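# Push the block flush against the board, corners aligned

## Task

Using pushes only, bring the square block and the flat board into contact so that a full edge of the block rests flat along one edge or end of the board, with one block corner matching one board corner. Clamping either piece in the fingers or raising it off the table counts as failure, though tipping a piece over is allowed. When finished, both pieces must lie flat on the table, close to their starting area, and must not touch any other fixed object. The arrangement must hold on its own, not because the robot is holding it. The gripper must hold nothing at the end (otherwise the result is zero), so release and move the arm away.

## Robot and tools

ROBOT. There is one arm with six revolute joints and a parallel two-finger gripper. Every per-joint list, in commands and in results, uses this order: waist (joint_0), shoulder (joint_1), elbow (joint_2), wrist pitch (joint_3), wrist yaw (joint_4), wrist roll (joint_5). The gripper opening comes seventh. Stated joint ranges in rad: waist -3.054 to 3.054, shoulder 0.000 to 3.142, elbow 0.000 to 2.356, wrist pitch -1.571 to 1.571, wrist yaw -1.571 to 1.571, wrist roll -3.142 to 3.142. The true ends may differ from these by up to 0.010 rad.

FRAMES. Positions are given in the scene frame, in metres. Its origin is on the table top under the arm base, +z points up, and +y is to the left when facing along +x. The base may be slightly tilted. On the gripper, the fingers point along its own +x axis and open and close along its y axis. end_effector_position is the spot between the finger pads, about 3 to 4 cm behind the tips. It is less accurate at long reach.

execute_actions(actions). actions is a list of actions, run in order. Each action is a list of 1 to 15 rows, one row per 1/30 s control step. A shorter action repeats its last row until 15 steps are filled, so every action lasts 0.5 s. Each row holds 7 numbers in [-1, 1]. The first six are joint offsets, scaled so that 1.0 = 0.9615 rad for waist, shoulder and elbow, 1.713 for wrist pitch, 1.767 for wrist yaw and 1.728 for wrist roll. Every row in an action is an offset from the joint angles at the start of that action, not from the row before it. For the first action of a call, the base is the last angles reported in the scene. The seventh number is an absolute opening: +1 is fully open (0.088 m pad gap). The empty fingers meet near -0.80, and values down to -1 close them no further. A full close needs at least about 0.5 s. An action is rejected if it would drive a joint more than 0.010 rad outward past its range. If the first action fails this check, or any action is malformed, the whole call is refused and nothing moves. A joint pushed past its real end stops at that end, and the result then says "joint sent to its limit". An empty list just returns the current state and images.

move(target, speed, blocking). target is one 7-number row laid out like an execute_actions row. Its six joint entries are offsets from the "Joint positions" in the latest result that shows them, and the gripper entry is absolute. Every joint follows a path that finishes at the same moment, so the hand traces a curve. speed, in rad/s, from 0.01 to 2 (default 0.5), caps the joint with the longest path. Paths last 0.5 to 10 s and are cut off at 10 s. The move does not steer around obstacles. Faster contact hits harder, and aiming farther past the contact point presses harder. The result adds a "move:" line. It gives the ending (done, off_target, moving, held, fault), then limits=held or limits=none, then the joint farthest from its target. With blocking=false the result comes after 0.5 s while the arm keeps moving. Other moves and execute_actions are refused until a result shows the move has ended, so call wait or stop first.

wait(seconds), 0 to 10: the arm holds its last command, and the call returns early if a running move finishes. stop(): brakes a running move, which needs some room, more at speed; the fingers keep moving. zoom_image(camera, region): region is [x0, y0, x1, y1] in image pixels from the top-left corner, at most 504 by 504. show_instructions(): shows the reference pages. read_manual(section): "licences" only. finished_scene(scene): ends the scene with that integer number and cannot be undone.

CAMERAS. These are cam_head_left, cam_head_right, cam_high, cam_low and cam_wrist, each 504x504. Calibration may be off by a few degrees and millimetres.

RESULT LINES. The state line gives end_effector_position (m), end_effector_quat_wxyz and velocities (m/s, rad/s). Joint positions and Joint velocities are in rad and rad/s, followed by the pad gap in m. Joint targets are the angles the joints are currently being driven toward. grip_measured is the opening on the command scale. grip_effort_n is the motor effort in newtons, negative when closing. Joint torques and External joint torques are in N m; the external ones estimate outside loads, with earlier actions listed too. "joint command not followed" means the clearance check changed the targets. Other lines can report a TORQUE FAULT, MOTOR HOT or an OVER-TEMPERATURE FAULT.

MOTION LIMITS. On each control step, a joint's target may lead its measured angle by at most 0.211 rad (waist, shoulder, elbow), 0.213 (wrist pitch), 0.267 (wrist yaw) or 0.228 (wrist roll). The whole target is scaled back if it would put the hand more than 70 mm from where it is. Large moves therefore take several actions, and an unfinished move should be re-commanded. Friction can leave joints short of their targets, especially at long reach, so check where they ended after each step.

WHAT TO AVOID. Never close the fingers on either piece and never lift one. Use the fingertips or the side of the hand to nudge the pieces across the table. Push gently and slowly, because hard hits, slams and very hard pushes lower the result. Keep both pieces on the table. Contact torque at a joint's load limit (waist 17.8, shoulder 22, elbow 22, wrist pitch 5.8, wrist yaw 5.78, wrist roll 5.42 N m) stops the arm for 10 s. Long pressing heats the motors. Loose objects may occasionally get a small random shove, so check the final layout before ending. Then open the gripper, lift clear, and call finished_scene.

Each tool is called after "Request:" in YAML: its name, and indented under it one key for each argument.

Reference images:

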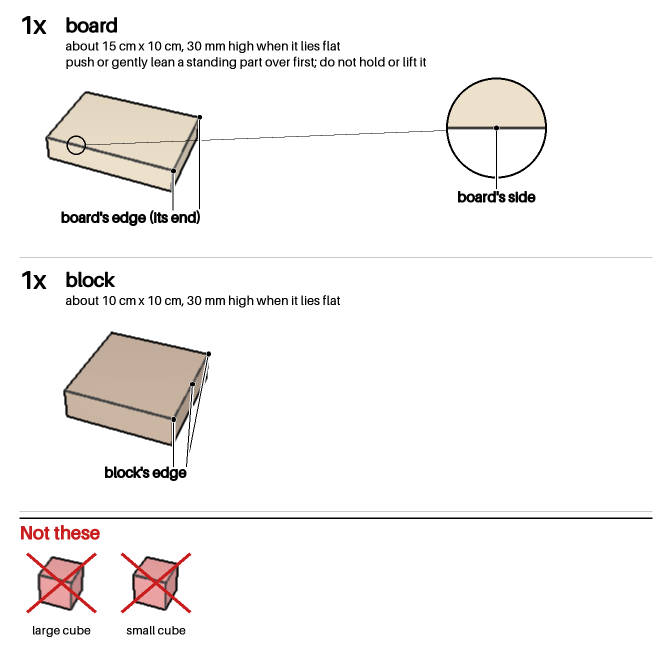

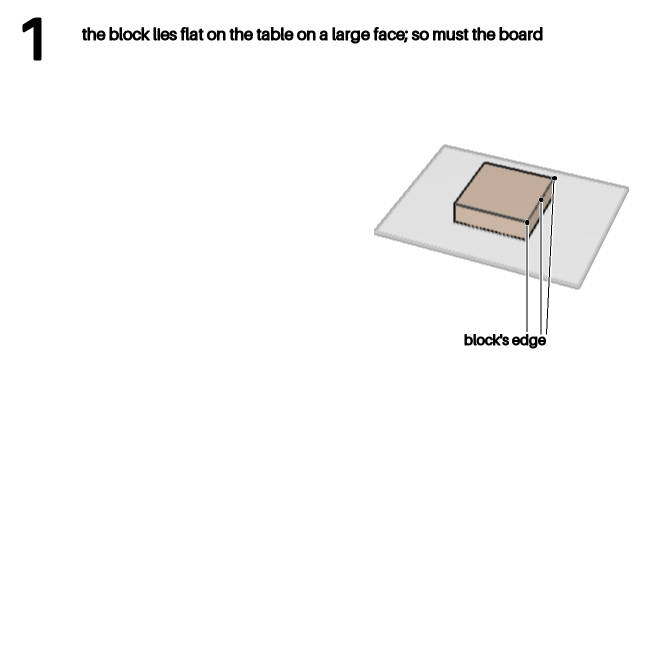

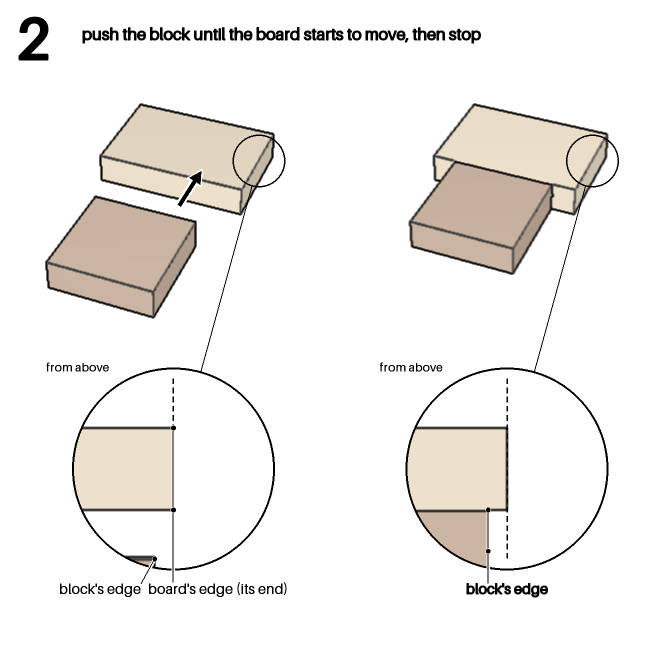

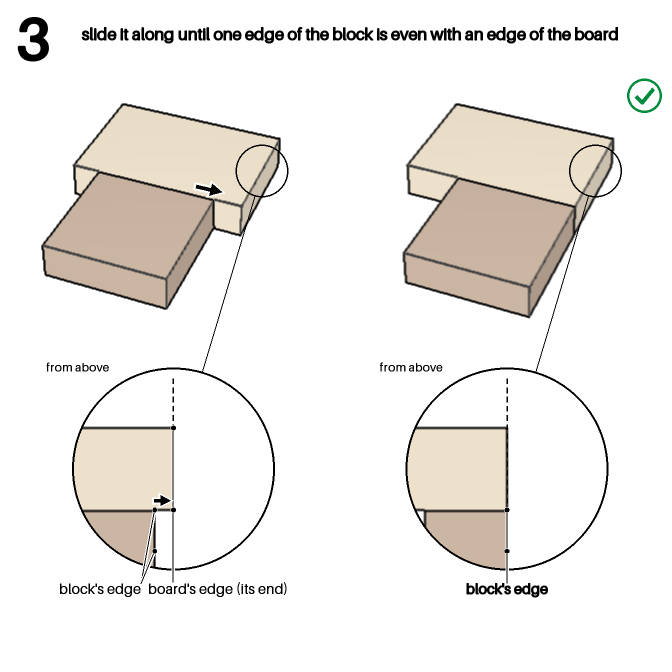

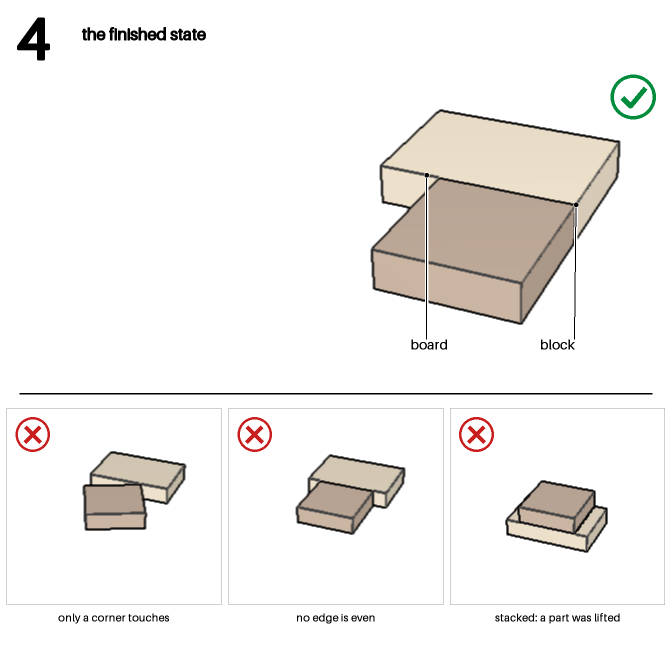

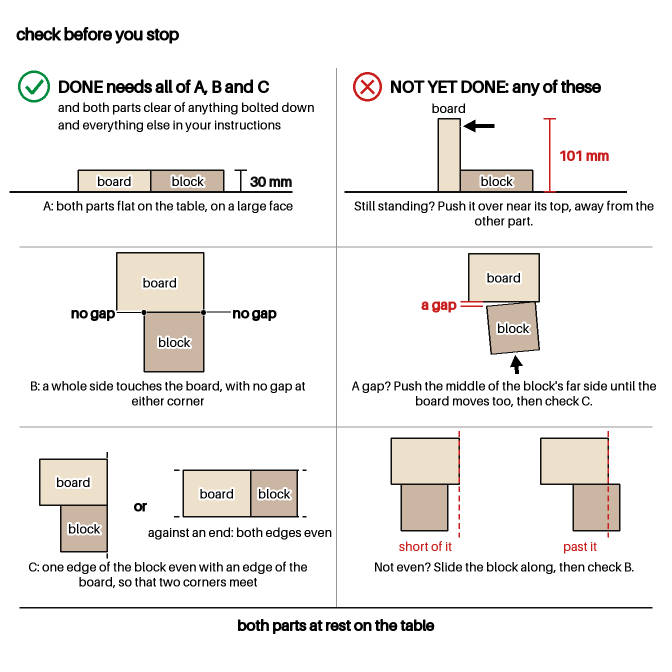

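## Session

Request:
execute_actions:
  actions: []

Scene clock: 0.00 s.
end_effector_position=(+0.2662, +0.0762, +0.2694) grip_measured=+0.856 grip_effort_n=n/a end_effector_quat_wxyz=(+0.878, -0.206, +0.418, -0.113) end_effector_velocity=(-0.002, -0.001, -0.001) end_effector_angular_velocity=(-0.013, +0.018, +0.015)
Joint names: [waist, shoulder, elbow, wrist pitch, wrist yaw, wrist roll]
Joint positions: [ 0.819  1.321  1.037 -0.946  0.725  0.351  0.081]
Joint velocities: [-0.002 -0.002 -0.002 -0.007 -0.007 -0.022 -0.   ]
Joint torques (N m, as the arm reports them, + toward a larger angle): no reading
External joint torques (N m, as the arm's controller estimates them; a push from outside toward a larger angle lowers the number): no reading
Motor temperatures (°C, as the motors report them): [27 25 28 25 27 25]
Heat: hottest elbow 28 °C (+0.0 °C/min).
Joint targets: [0.819 1.321 1.037 -0.946 0.725 0.351]

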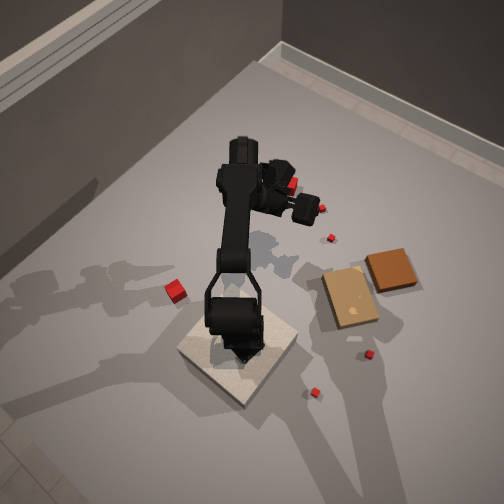

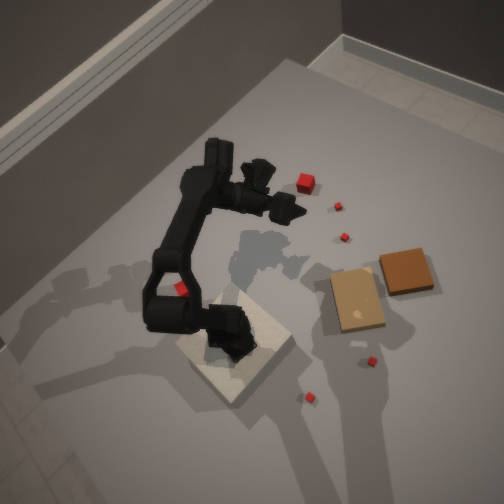

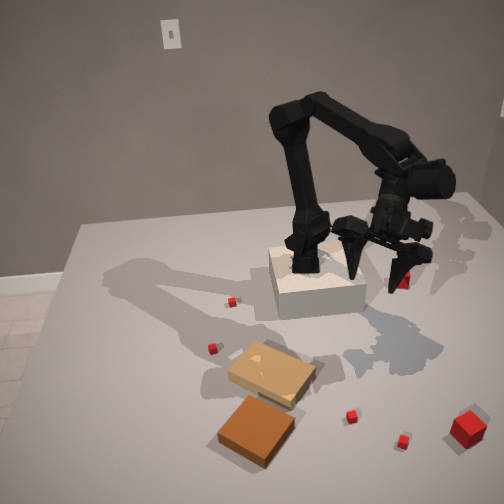

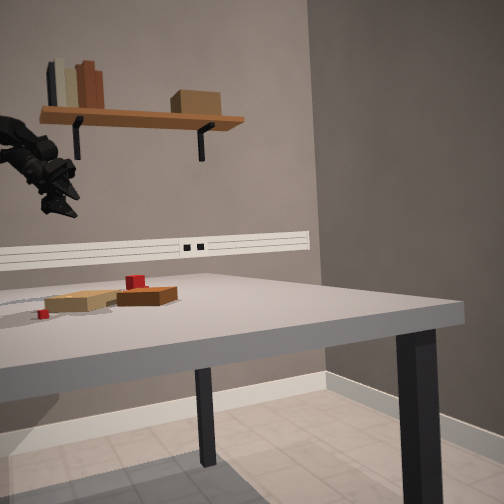

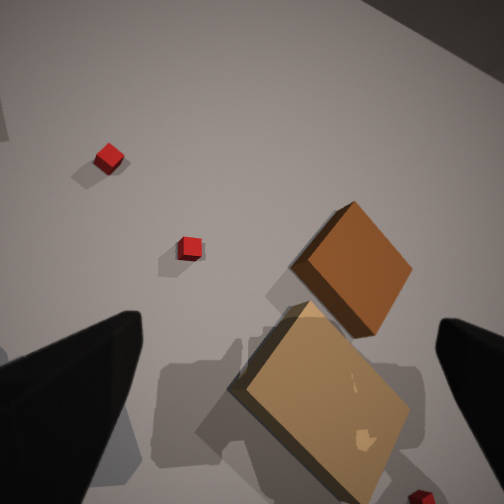

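Request:
zoom_image:
  camera: "cam_head_left"
  region: [300,230,440,370]

Request:
zoom_image:
  camera: "cam_high"
  region: [190,325,340,475]

Region (300, 230, 440, 370) of cam_head_left's 504x504 image, scaled by 3.600, with more detail than that image has.

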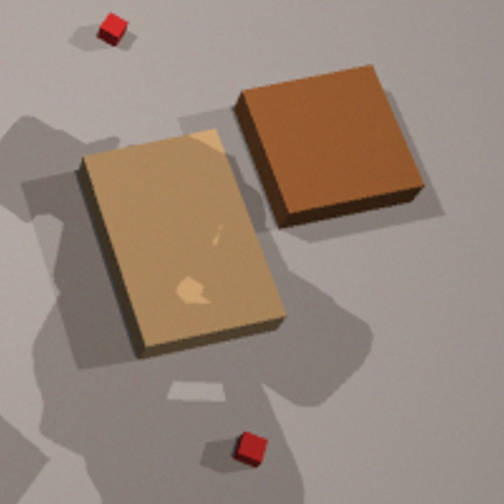

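Region (190, 325, 340, 475) of cam_high's 504x504 image, scaled by 3.360, with more detail than that image has.

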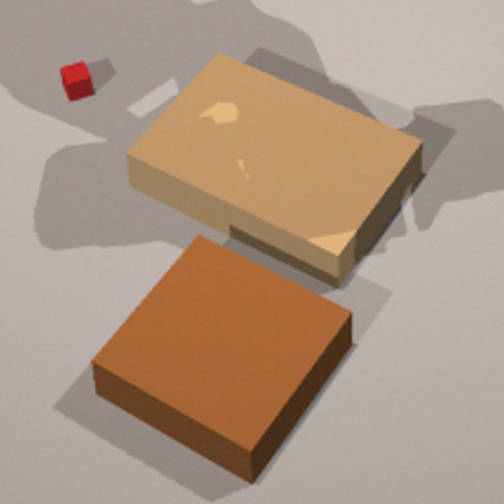

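Request:
move:
  target: [-0.957,0.6,0.5,0,-0.41,-0.874,0.6]
  speed: 1.2

Scene clock: 48.47 s.
end_effector_position=(+0.3845, -0.1146, +0.2028) grip_measured=+0.603 grip_effort_n=-15.6 end_effector_quat_wxyz=(+0.716, -0.355, +0.552, +0.236) end_effector_velocity=(-0.001, -0.002, +0.001) end_effector_angular_velocity=(+0.006, +0.001, +0.002)
Joint names: [waist, shoulder, elbow, wrist pitch, wrist yaw, wrist roll]
Joint positions: [-0.101  1.882  1.509 -0.946  0.002 -1.157  0.069]
Joint velocities: [-0.007 -0.002  0.002 -0.007 -0.007 -0.007 -0.   ]
Joint torques (N m, as the arm reports them, + toward a larger angle): [ 0.34 -5.84  6.2   0.95 -0.17 -0.03]
External joint torques (N m, as the arm's controller estimates them; a push from outside toward a larger angle lowers the number): [ 0.13  2.73 -0.26  0.09 -0.09 -0.05]
Motor temperatures (°C, as the motors report them): [27 28 34 27 28 25]
Heat: hottest elbow 34 °C (+7.4 °C/min).
Joint targets: [-0.101 1.898 1.518 -0.946 0.000 -1.160]
move: off_target; limits=none; farthest joint: the shoulder, 0.016 radians from its target (0.577 radians at the start)
camera_calibration (this result's frames):
cam_wrist: T_world_to_cam=[[0.759985, -0.614891, 0.210551, -0.397007], [-0.648629, -0.738121, 0.185627, 0.158675], [0.041272, -0.277643, -0.959797, 0.227393], [0, 0, 0, 1]] pos_world=[0.395255, -0.0638606, 0.272387]

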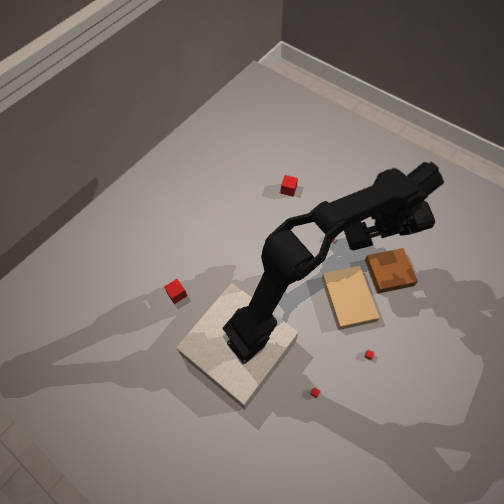

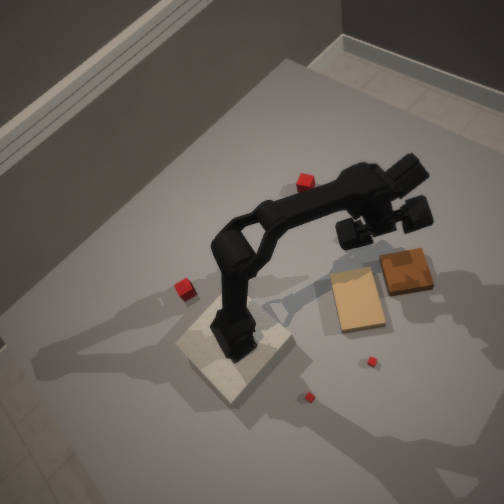

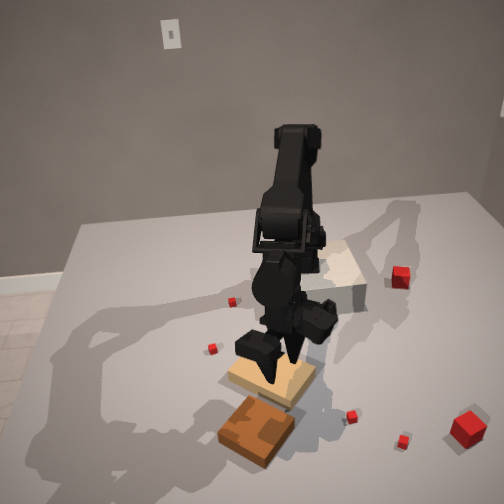

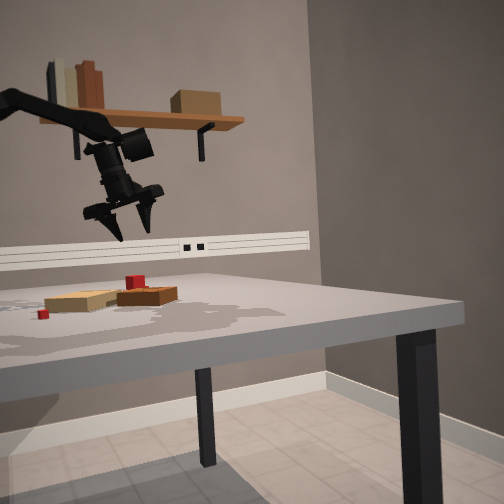

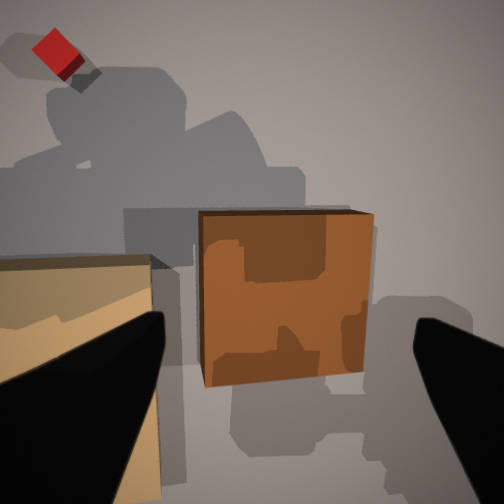

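Request:
move:
  target: [0,0.54,0.315,-0.022,0,0,0.6]
  speed: 0.8

Scene clock: 51.63 s.
end_effector_position=(+0.4385, -0.1265, +0.0862) grip_measured=+0.602 grip_effort_n=-14.2 end_effector_quat_wxyz=(+0.665, -0.308, +0.615, +0.291) end_effector_velocity=(+0.002, -0.001, +0.003) end_effector_angular_velocity=(+0.003, -0.014, +0.005)
Joint names: [waist, shoulder, elbow, wrist pitch, wrist yaw, wrist roll]
Joint positions: [-0.101  2.369  1.815 -0.982  0.001 -1.157  0.069]
Joint velocities: [-0.002 -0.007 -0.002  0.007 -0.007 -0.007 -0.   ]
Joint torques (N m, as the arm reports them, + toward a larger angle): [ 0.42 -6.54  4.46  0.45 -0.01  0.05]
External joint torques (N m, as the arm's controller estimates them; a push from outside toward a larger angle lowers the number): [ 0.07  4.86 -1.45 -0.01  0.07  0.04]
Motor temperatures (°C, as the motors report them): [27 28 34 27 28 25]
Heat: hottest elbow 34 °C (+7.0 °C/min).
Joint targets: [-0.101 2.401 1.812 -0.983 0.002 -1.156]
move: off_target; limits=none; farthest joint: the shoulder, 0.032 radians from its target (0.519 radians at the start)
camera_calibration (this result's frames):
cam_wrist: T_world_to_cam=[[0.787062, -0.616788, 0.0102666, -0.41575], [-0.596112, -0.756186, 0.269878, 0.173995], [-0.158694, -0.218531, -0.96284, 0.205444], [0, 0, 0, 1]] pos_world=[0.463544, -0.0799609, 0.155121]

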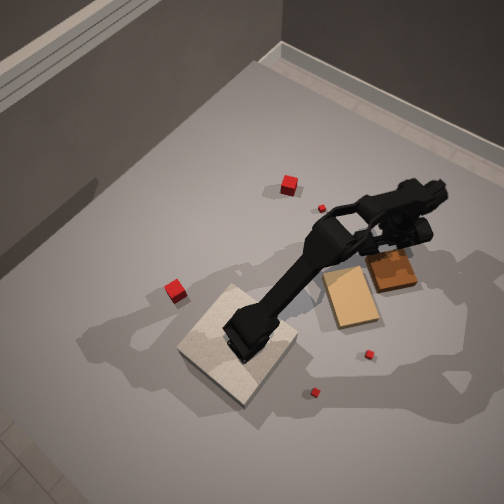

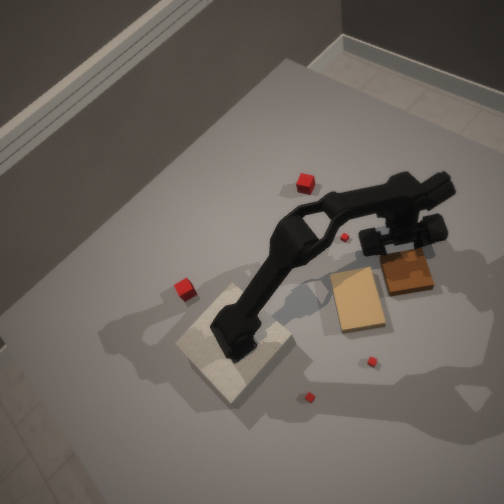

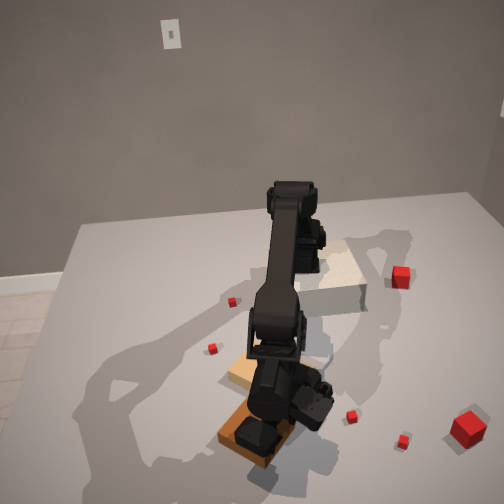

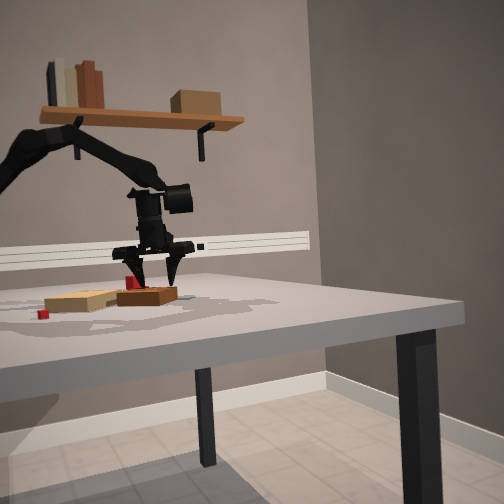

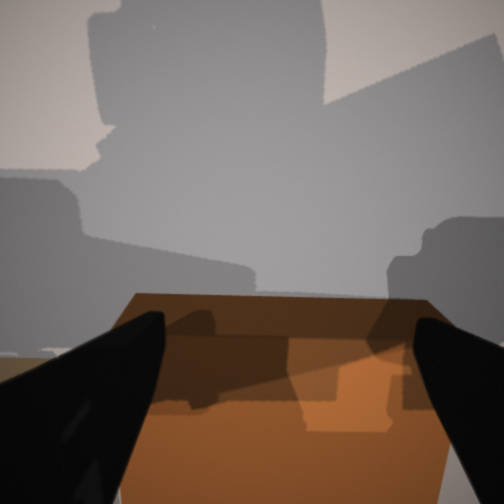

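Request:
move:
  target: [0,0.088,-0.048,0.038,0,0,0.6]
  speed: 0.2

Scene clock: 73.20 s.
end_effector_position=(+0.4407, -0.1235, +0.0566) grip_measured=+0.602 grip_effort_n=-11.4 end_effector_quat_wxyz=(+0.662, -0.306, +0.617, +0.296) end_effector_velocity=(-0.002, +0.001, +0.000) end_effector_angular_velocity=(-0.006, +0.009, +0.010)
Joint names: [waist, shoulder, elbow, wrist pitch, wrist yaw, wrist roll]
Joint positions: [-0.097  2.424  1.788 -0.913 -0.004 -1.157  0.068]
Joint velocities: [ 0.002 -0.002 -0.002 -0.007  0.007 -0.007 -0.   ]
Joint torques (N m, as the arm reports them, + toward a larger angle): [ 0.01 -6.88  2.71  0.19  0.09  0.05]
External joint torques (N m, as the arm's controller estimates them; a push from outside toward a larger angle lowers the number): [-0.39  4.5  -2.96 -0.23  0.18  0.04]
Motor temperatures (°C, as the motors report them): [27 32 34 27 28 25]
Heat: hottest elbow 34 °C (+3.0 °C/min).
Joint targets: [-0.101 2.454 1.769 -0.917 0.001 -1.157]
move: off_target; limits=none; farthest joint: the shoulder, 0.030 radians from its target (0.084 radians at the start)
camera_calibration (this result's frames):
cam_wrist: T_world_to_cam=[[0.790289, -0.612732, -0.00186073, -0.415523], [-0.589571, -0.761237, 0.270046, 0.181992], [-0.166882, -0.212317, -0.962846, 0.18224], [0, 0, 0, 1]] pos_world=[0.466093, -0.0773722, 0.125549]

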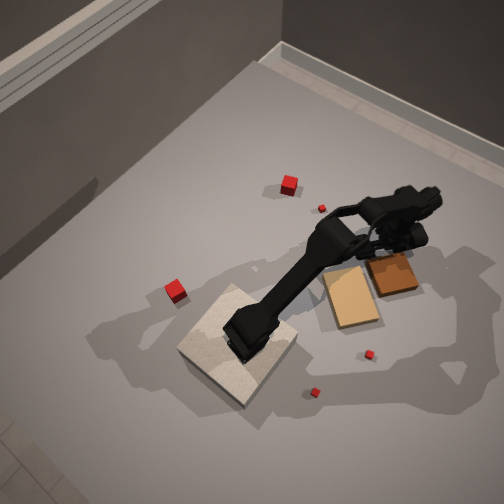

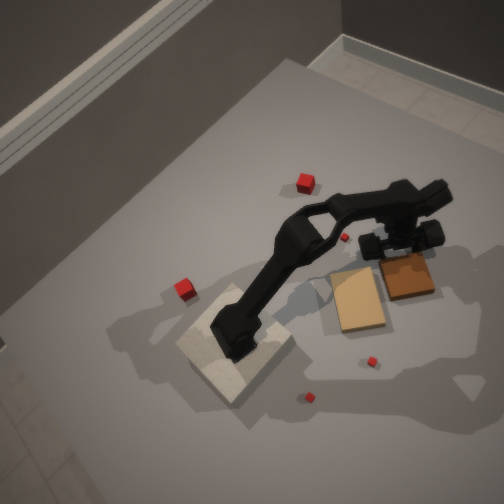

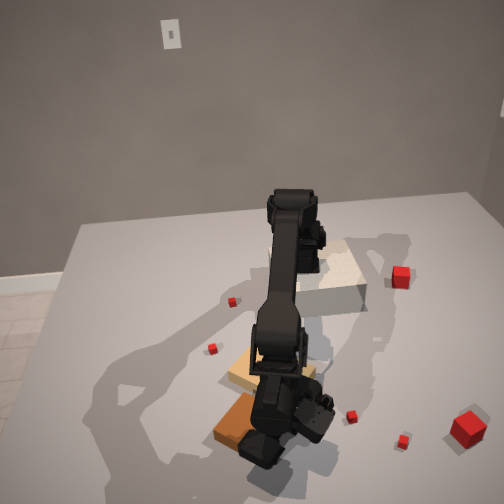

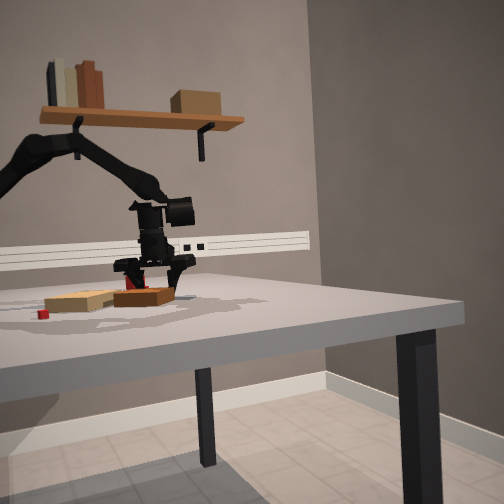

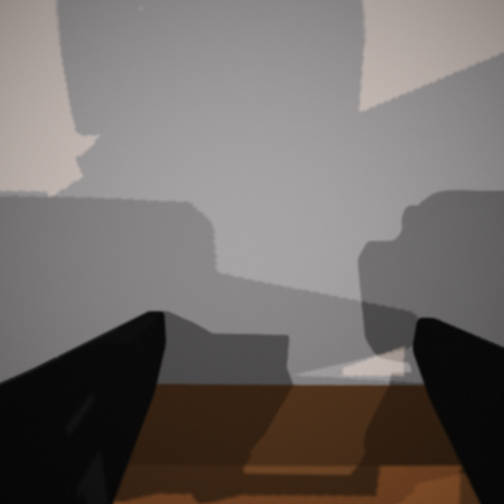

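Request:
move:
  target: [-0.02,-0.03,-0.02,0,0,-0.012,0.6]
  speed: 0.1

Request:
zoom_image:
  camera: "cam_head_right"
  region: [310,210,460,360]

Request:
zoom_image:
  camera: "cam_low"
  region: [30,200,230,330]

Scene clock: 80.07 s.
end_effector_position=(+0.4385, -0.1293, +0.0610) grip_measured=+0.602 grip_effort_n=-11.4 end_effector_quat_wxyz=(+0.664, -0.308, +0.613, +0.296) end_effector_velocity=(-0.001, +0.005, +0.001) end_effector_angular_velocity=(+0.022, +0.001, +0.011)
Joint names: [waist, shoulder, elbow, wrist pitch, wrist yaw, wrist roll]
Joint positions: [-0.111  2.409  1.78  -0.912 -0.007 -1.174  0.068]
Joint velocities: [ 0.002 -0.002 -0.002 -0.007 -0.022 -0.007 -0.   ]
Joint torques (N m, as the arm reports them, + toward a larger angle): [ -0.08 -10.86   3.52   0.44   0.05  -0.07]
External joint torques (N m, as the arm's controller estimates them; a push from outside toward a larger angle lowers the number): [-0.43  0.41 -2.11  0.03  0.14 -0.08]
Motor temperatures (°C, as the motors report them): [27 33 33 27 28 25]
Heat: hottest shoulder 33 °C (+1.0 °C/min).
Joint targets: [-0.116 2.395 1.769 -0.913 -0.003 -1.178]
move: off_target; limits=none; farthest joint: the shoulder, 0.014 radians from its target (0.029 radians at the start)
camera_calibration (this result's frames):
cam_wrist: T_world_to_cam=[[0.792112, -0.61036, 0.00449425, -0.418242], [-0.589477, -0.763059, 0.26506, 0.175207], [-0.158353, -0.212607, -0.964221, 0.181213], [0, 0, 0, 1]] pos_world=[0.463271, -0.0830578, 0.130169]

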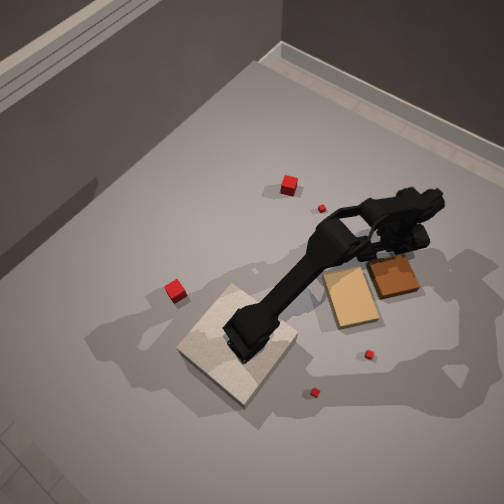

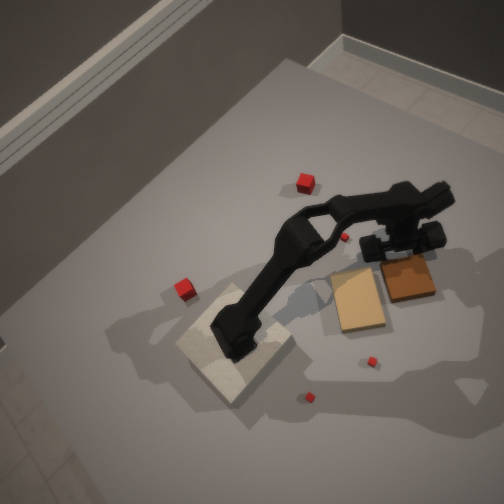

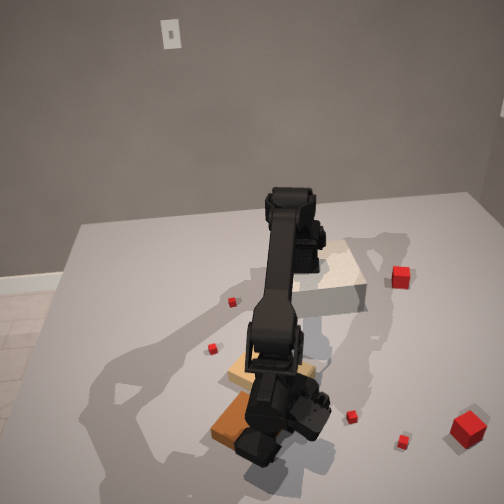

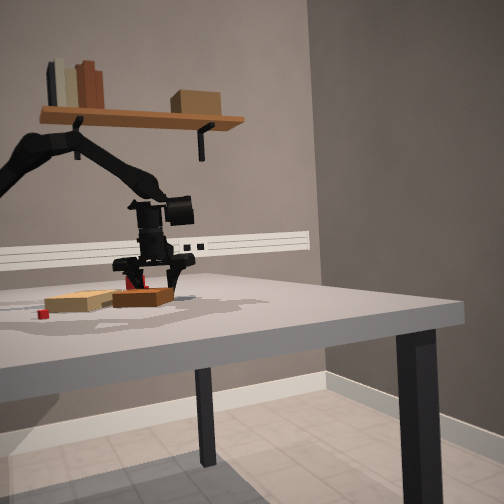

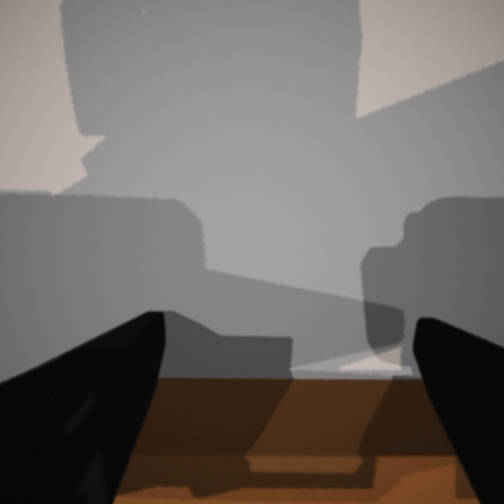

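Region (310, 210, 460, 360) of cam_head_right's 504x504 image, scaled by 3.360, with more detail than that image has.

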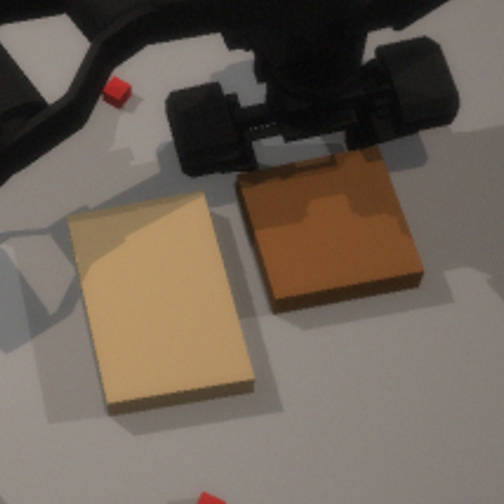

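Region (30, 200, 230, 330) of cam_low's 504x504 image, scaled by 2.520, with more detail than that image has; it fills the top 328 rows of this view, and the rest is white.

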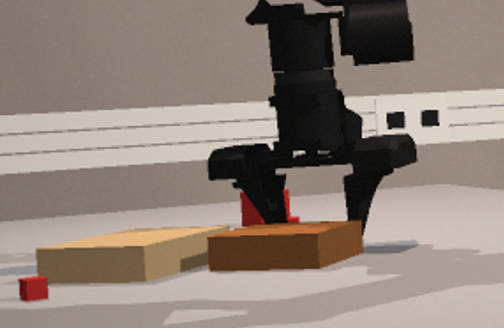

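Request:
move:
  target: [-0.021,-0.027,-0.03,0.004,0,-0.01,0.6]
  speed: 0.05

Request:
zoom_image:
  camera: "cam_head_right"
  region: [310,210,460,360]

Scene clock: 86.97 s.
end_effector_position=(+0.4341, -0.1346, +0.0615) grip_measured=+0.602 grip_effort_n=-11.4 end_effector_quat_wxyz=(+0.665, -0.307, +0.613, +0.297) end_effector_velocity=(-0.000, +0.000, -0.001) end_effector_angular_velocity=(+0.006, -0.005, +0.005)
Joint names: [waist, shoulder, elbow, wrist pitch, wrist yaw, wrist roll]
Joint positions: [-0.126  2.397  1.763 -0.906 -0.011 -1.188  0.068]
Joint velocities: [-0.002 -0.002 -0.007  0.007 -0.007 -0.007 -0.   ]
Joint torques (N m, as the arm reports them, + toward a larger angle): [ -0.12 -10.93   3.45   0.57   0.06  -0.07]
External joint torques (N m, as the arm's controller estimates them; a push from outside toward a larger angle lowers the number): [-0.53  0.21 -2.16  0.15  0.16 -0.07]
Motor temperatures (°C, as the motors report them): [27 37 33 26 27 25]
Heat: hottest shoulder 37 °C (+5.0 °C/min).
Joint targets: [-0.131 2.383 1.751 -0.905 -0.007 -1.192]
move: off_target; limits=none; farthest joint: the shoulder, 0.014 radians from its target (0.026 radians at the start)
camera_calibration (this result's frames):
cam_wrist: T_world_to_cam=[[0.791553, -0.611093, 0.00302531, -0.417715], [-0.590365, -0.763406, 0.262069, 0.168903], [-0.157839, -0.209227, -0.965044, 0.180178], [0, 0, 0, 1]] pos_world=[0.458798, -0.088623, 0.13088]

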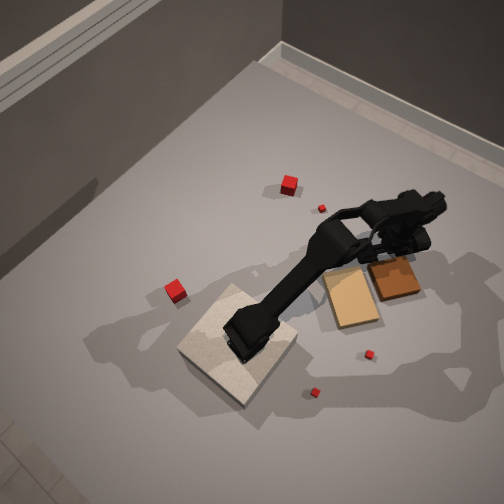

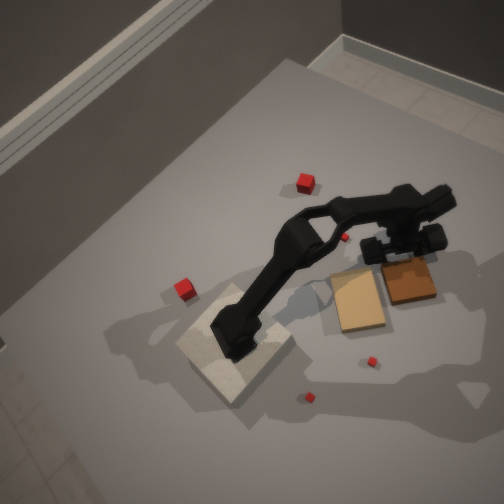

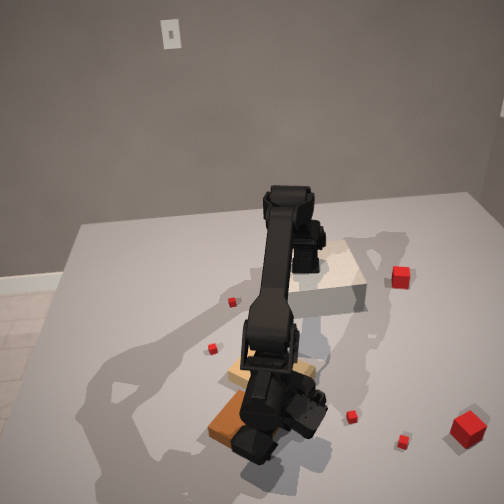

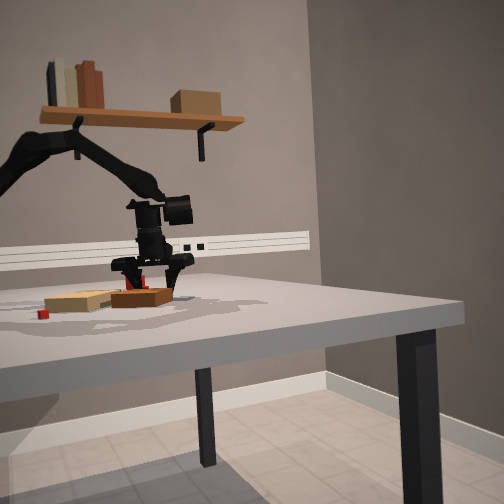

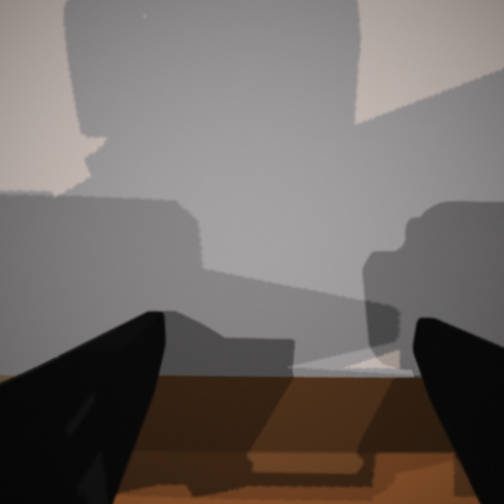

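Region (310, 210, 460, 360) of cam_head_right's 504x504 image, scaled by 3.360, with more detail than that image has.

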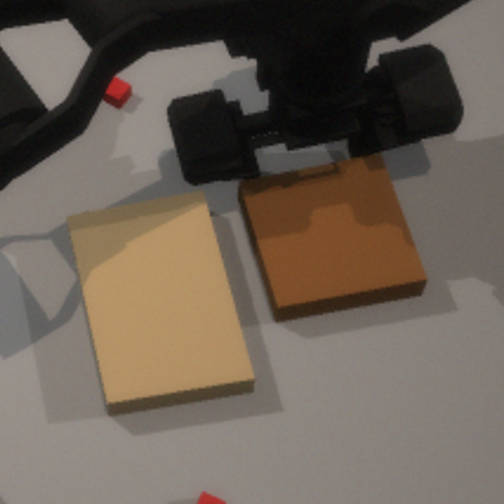

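Request:
move:
  target: [0.04,-0.22,0,-0.1,0,0,0.6]
  speed: 0.4

Request:
move:
  target: [-0.065,-0.8,-1,0.12,0,0.897,0.6]
  speed: 1.2

Scene clock: 105.47 s.
end_effector_position=(+0.4182, -0.1151, +0.1470) grip_measured=+0.602 grip_effort_n=-11.4 end_effector_quat_wxyz=(+0.669, -0.327, +0.597, +0.299) end_effector_velocity=(-0.006, -0.001, -0.000) end_effector_angular_velocity=(-0.002, +0.023, +0.005)
Joint names: [waist, shoulder, elbow, wrist pitch, wrist yaw, wrist roll]
Joint positions: [-0.089  2.192  1.763 -1.075 -0.011 -1.188  0.068]
Joint velocities: [-0.002 -0.002 -0.002 -0.022  0.007 -0.007 -0.   ]
Joint torques (N m, as the arm reports them, + toward a larger angle): [ 0.48 -9.51  5.04  0.44 -0.1   0.05]
External joint torques (N m, as the arm's controller estimates them; a push from outside toward a larger angle lowers the number): [ 0.26  0.8  -0.93 -0.03 -0.02  0.04]
Motor temperatures (°C, as the motors report them): [27 45 33 26 27 25]
Heat: hottest shoulder 45 °C (+11.1 °C/min).
Joint targets: [-0.088 2.186 1.763 -1.077 -0.011 -1.188]
move: done; limits=none; farthest joint: the shoulder, 0.007 radians from its target (0.212 radians at the start)
camera_calibration (this result's frames):
cam_wrist: T_world_to_cam=[[0.812486, -0.581711, 0.0384491, -0.404022], [-0.571376, -0.781486, 0.250617, 0.143673], [-0.115739, -0.225592, -0.967322, 0.245067], [0, 0, 0, 1]] pos_world=[0.438717, -0.0674603, 0.216586]

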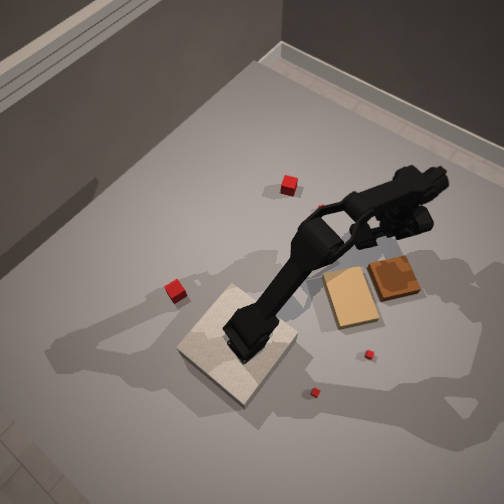

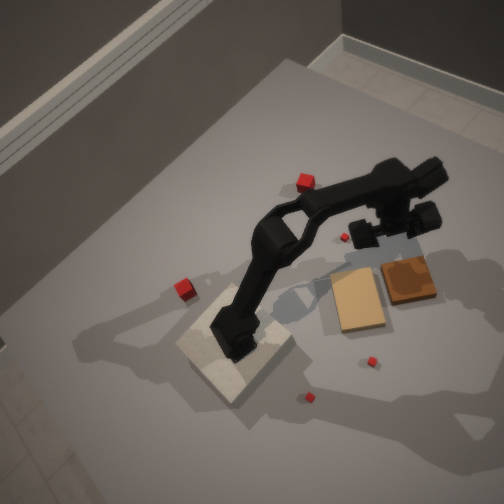

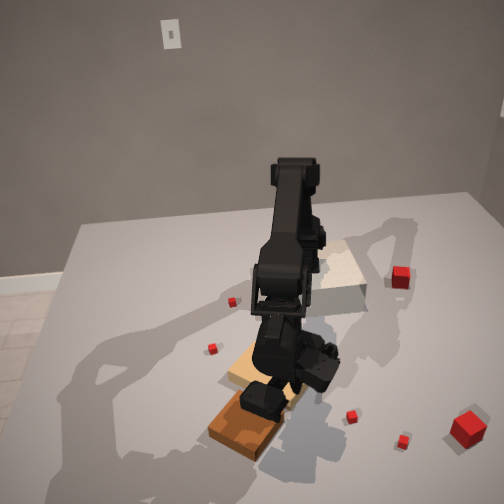

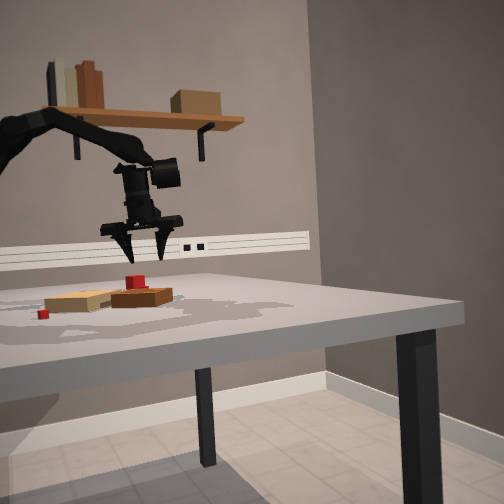

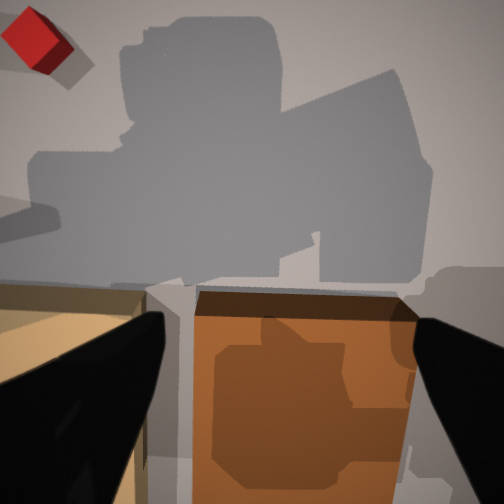

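Scene clock: 107.43 s.
end_effector_position=(+0.2207, -0.0754, +0.1408) grip_measured=+0.602 grip_effort_n=-13.3 end_effector_quat_wxyz=(+0.705, +0.253, +0.624, -0.223) end_effector_velocity=(-0.002, +0.001, -0.000) end_effector_angular_velocity=(+0.008, +0.005, +0.006)
Joint names: [waist, shoulder, elbow, wrist pitch, wrist yaw, wrist roll]
Joint positions: [-0.149  1.431  0.812 -0.872 -0.011  0.359  0.069]
Joint velocities: [-0.002 -0.002 -0.002 -0.007 -0.007 -0.007  0.   ]
Joint torques (N m, as the arm reports them, + toward a larger angle): [-0.04 -4.6   3.75  0.81 -0.02  0.14]
External joint torques (N m, as the arm's controller estimates them; a push from outside toward a larger angle lowers the number): [-0.2  -0.13 -2.06  0.25  0.    0.14]
Motor temperatures (°C, as the motors report them): [27 45 33 26 27 25]
Heat: hottest shoulder 45 °C (+11.1 °C/min).
Joint targets: [-0.152 1.423 0.801 -0.870 -0.011 0.362]
move: off_target; limits=none; farthest joint: the elbow, 0.011 radians from its target (0.961 radians at the start)
camera_calibration (this result's frames):
cam_wrist: T_world_to_cam=[[-0.601206, -0.790291, -0.118286, 0.0980684], [-0.791408, 0.568381, 0.224982, 0.21731], [-0.110569, 0.228873, -0.967156, 0.258276], [0, 0, 0, 1]] pos_world=[0.259498, -0.105125, 0.212502]

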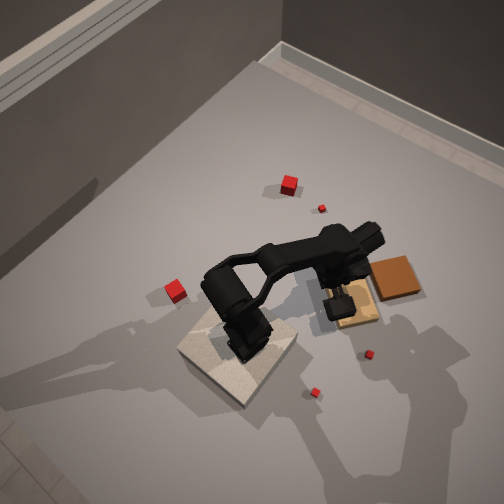

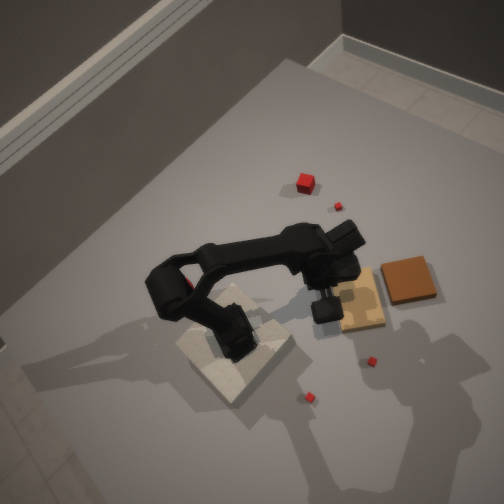

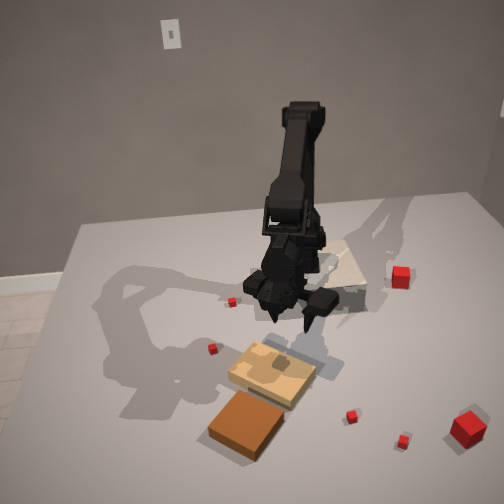

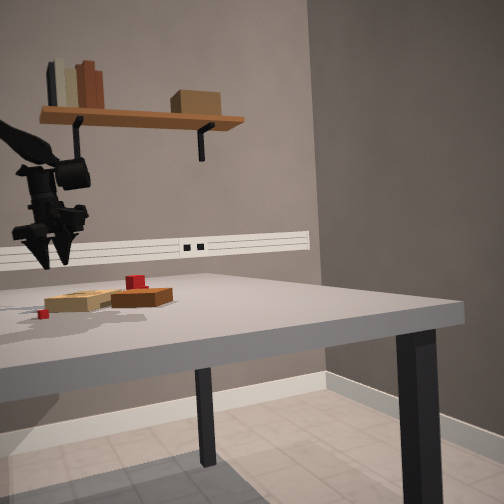

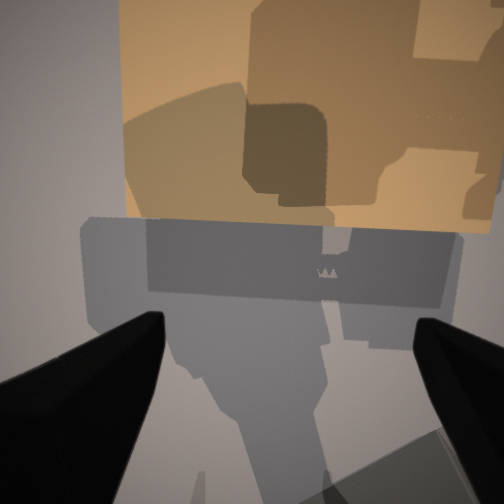

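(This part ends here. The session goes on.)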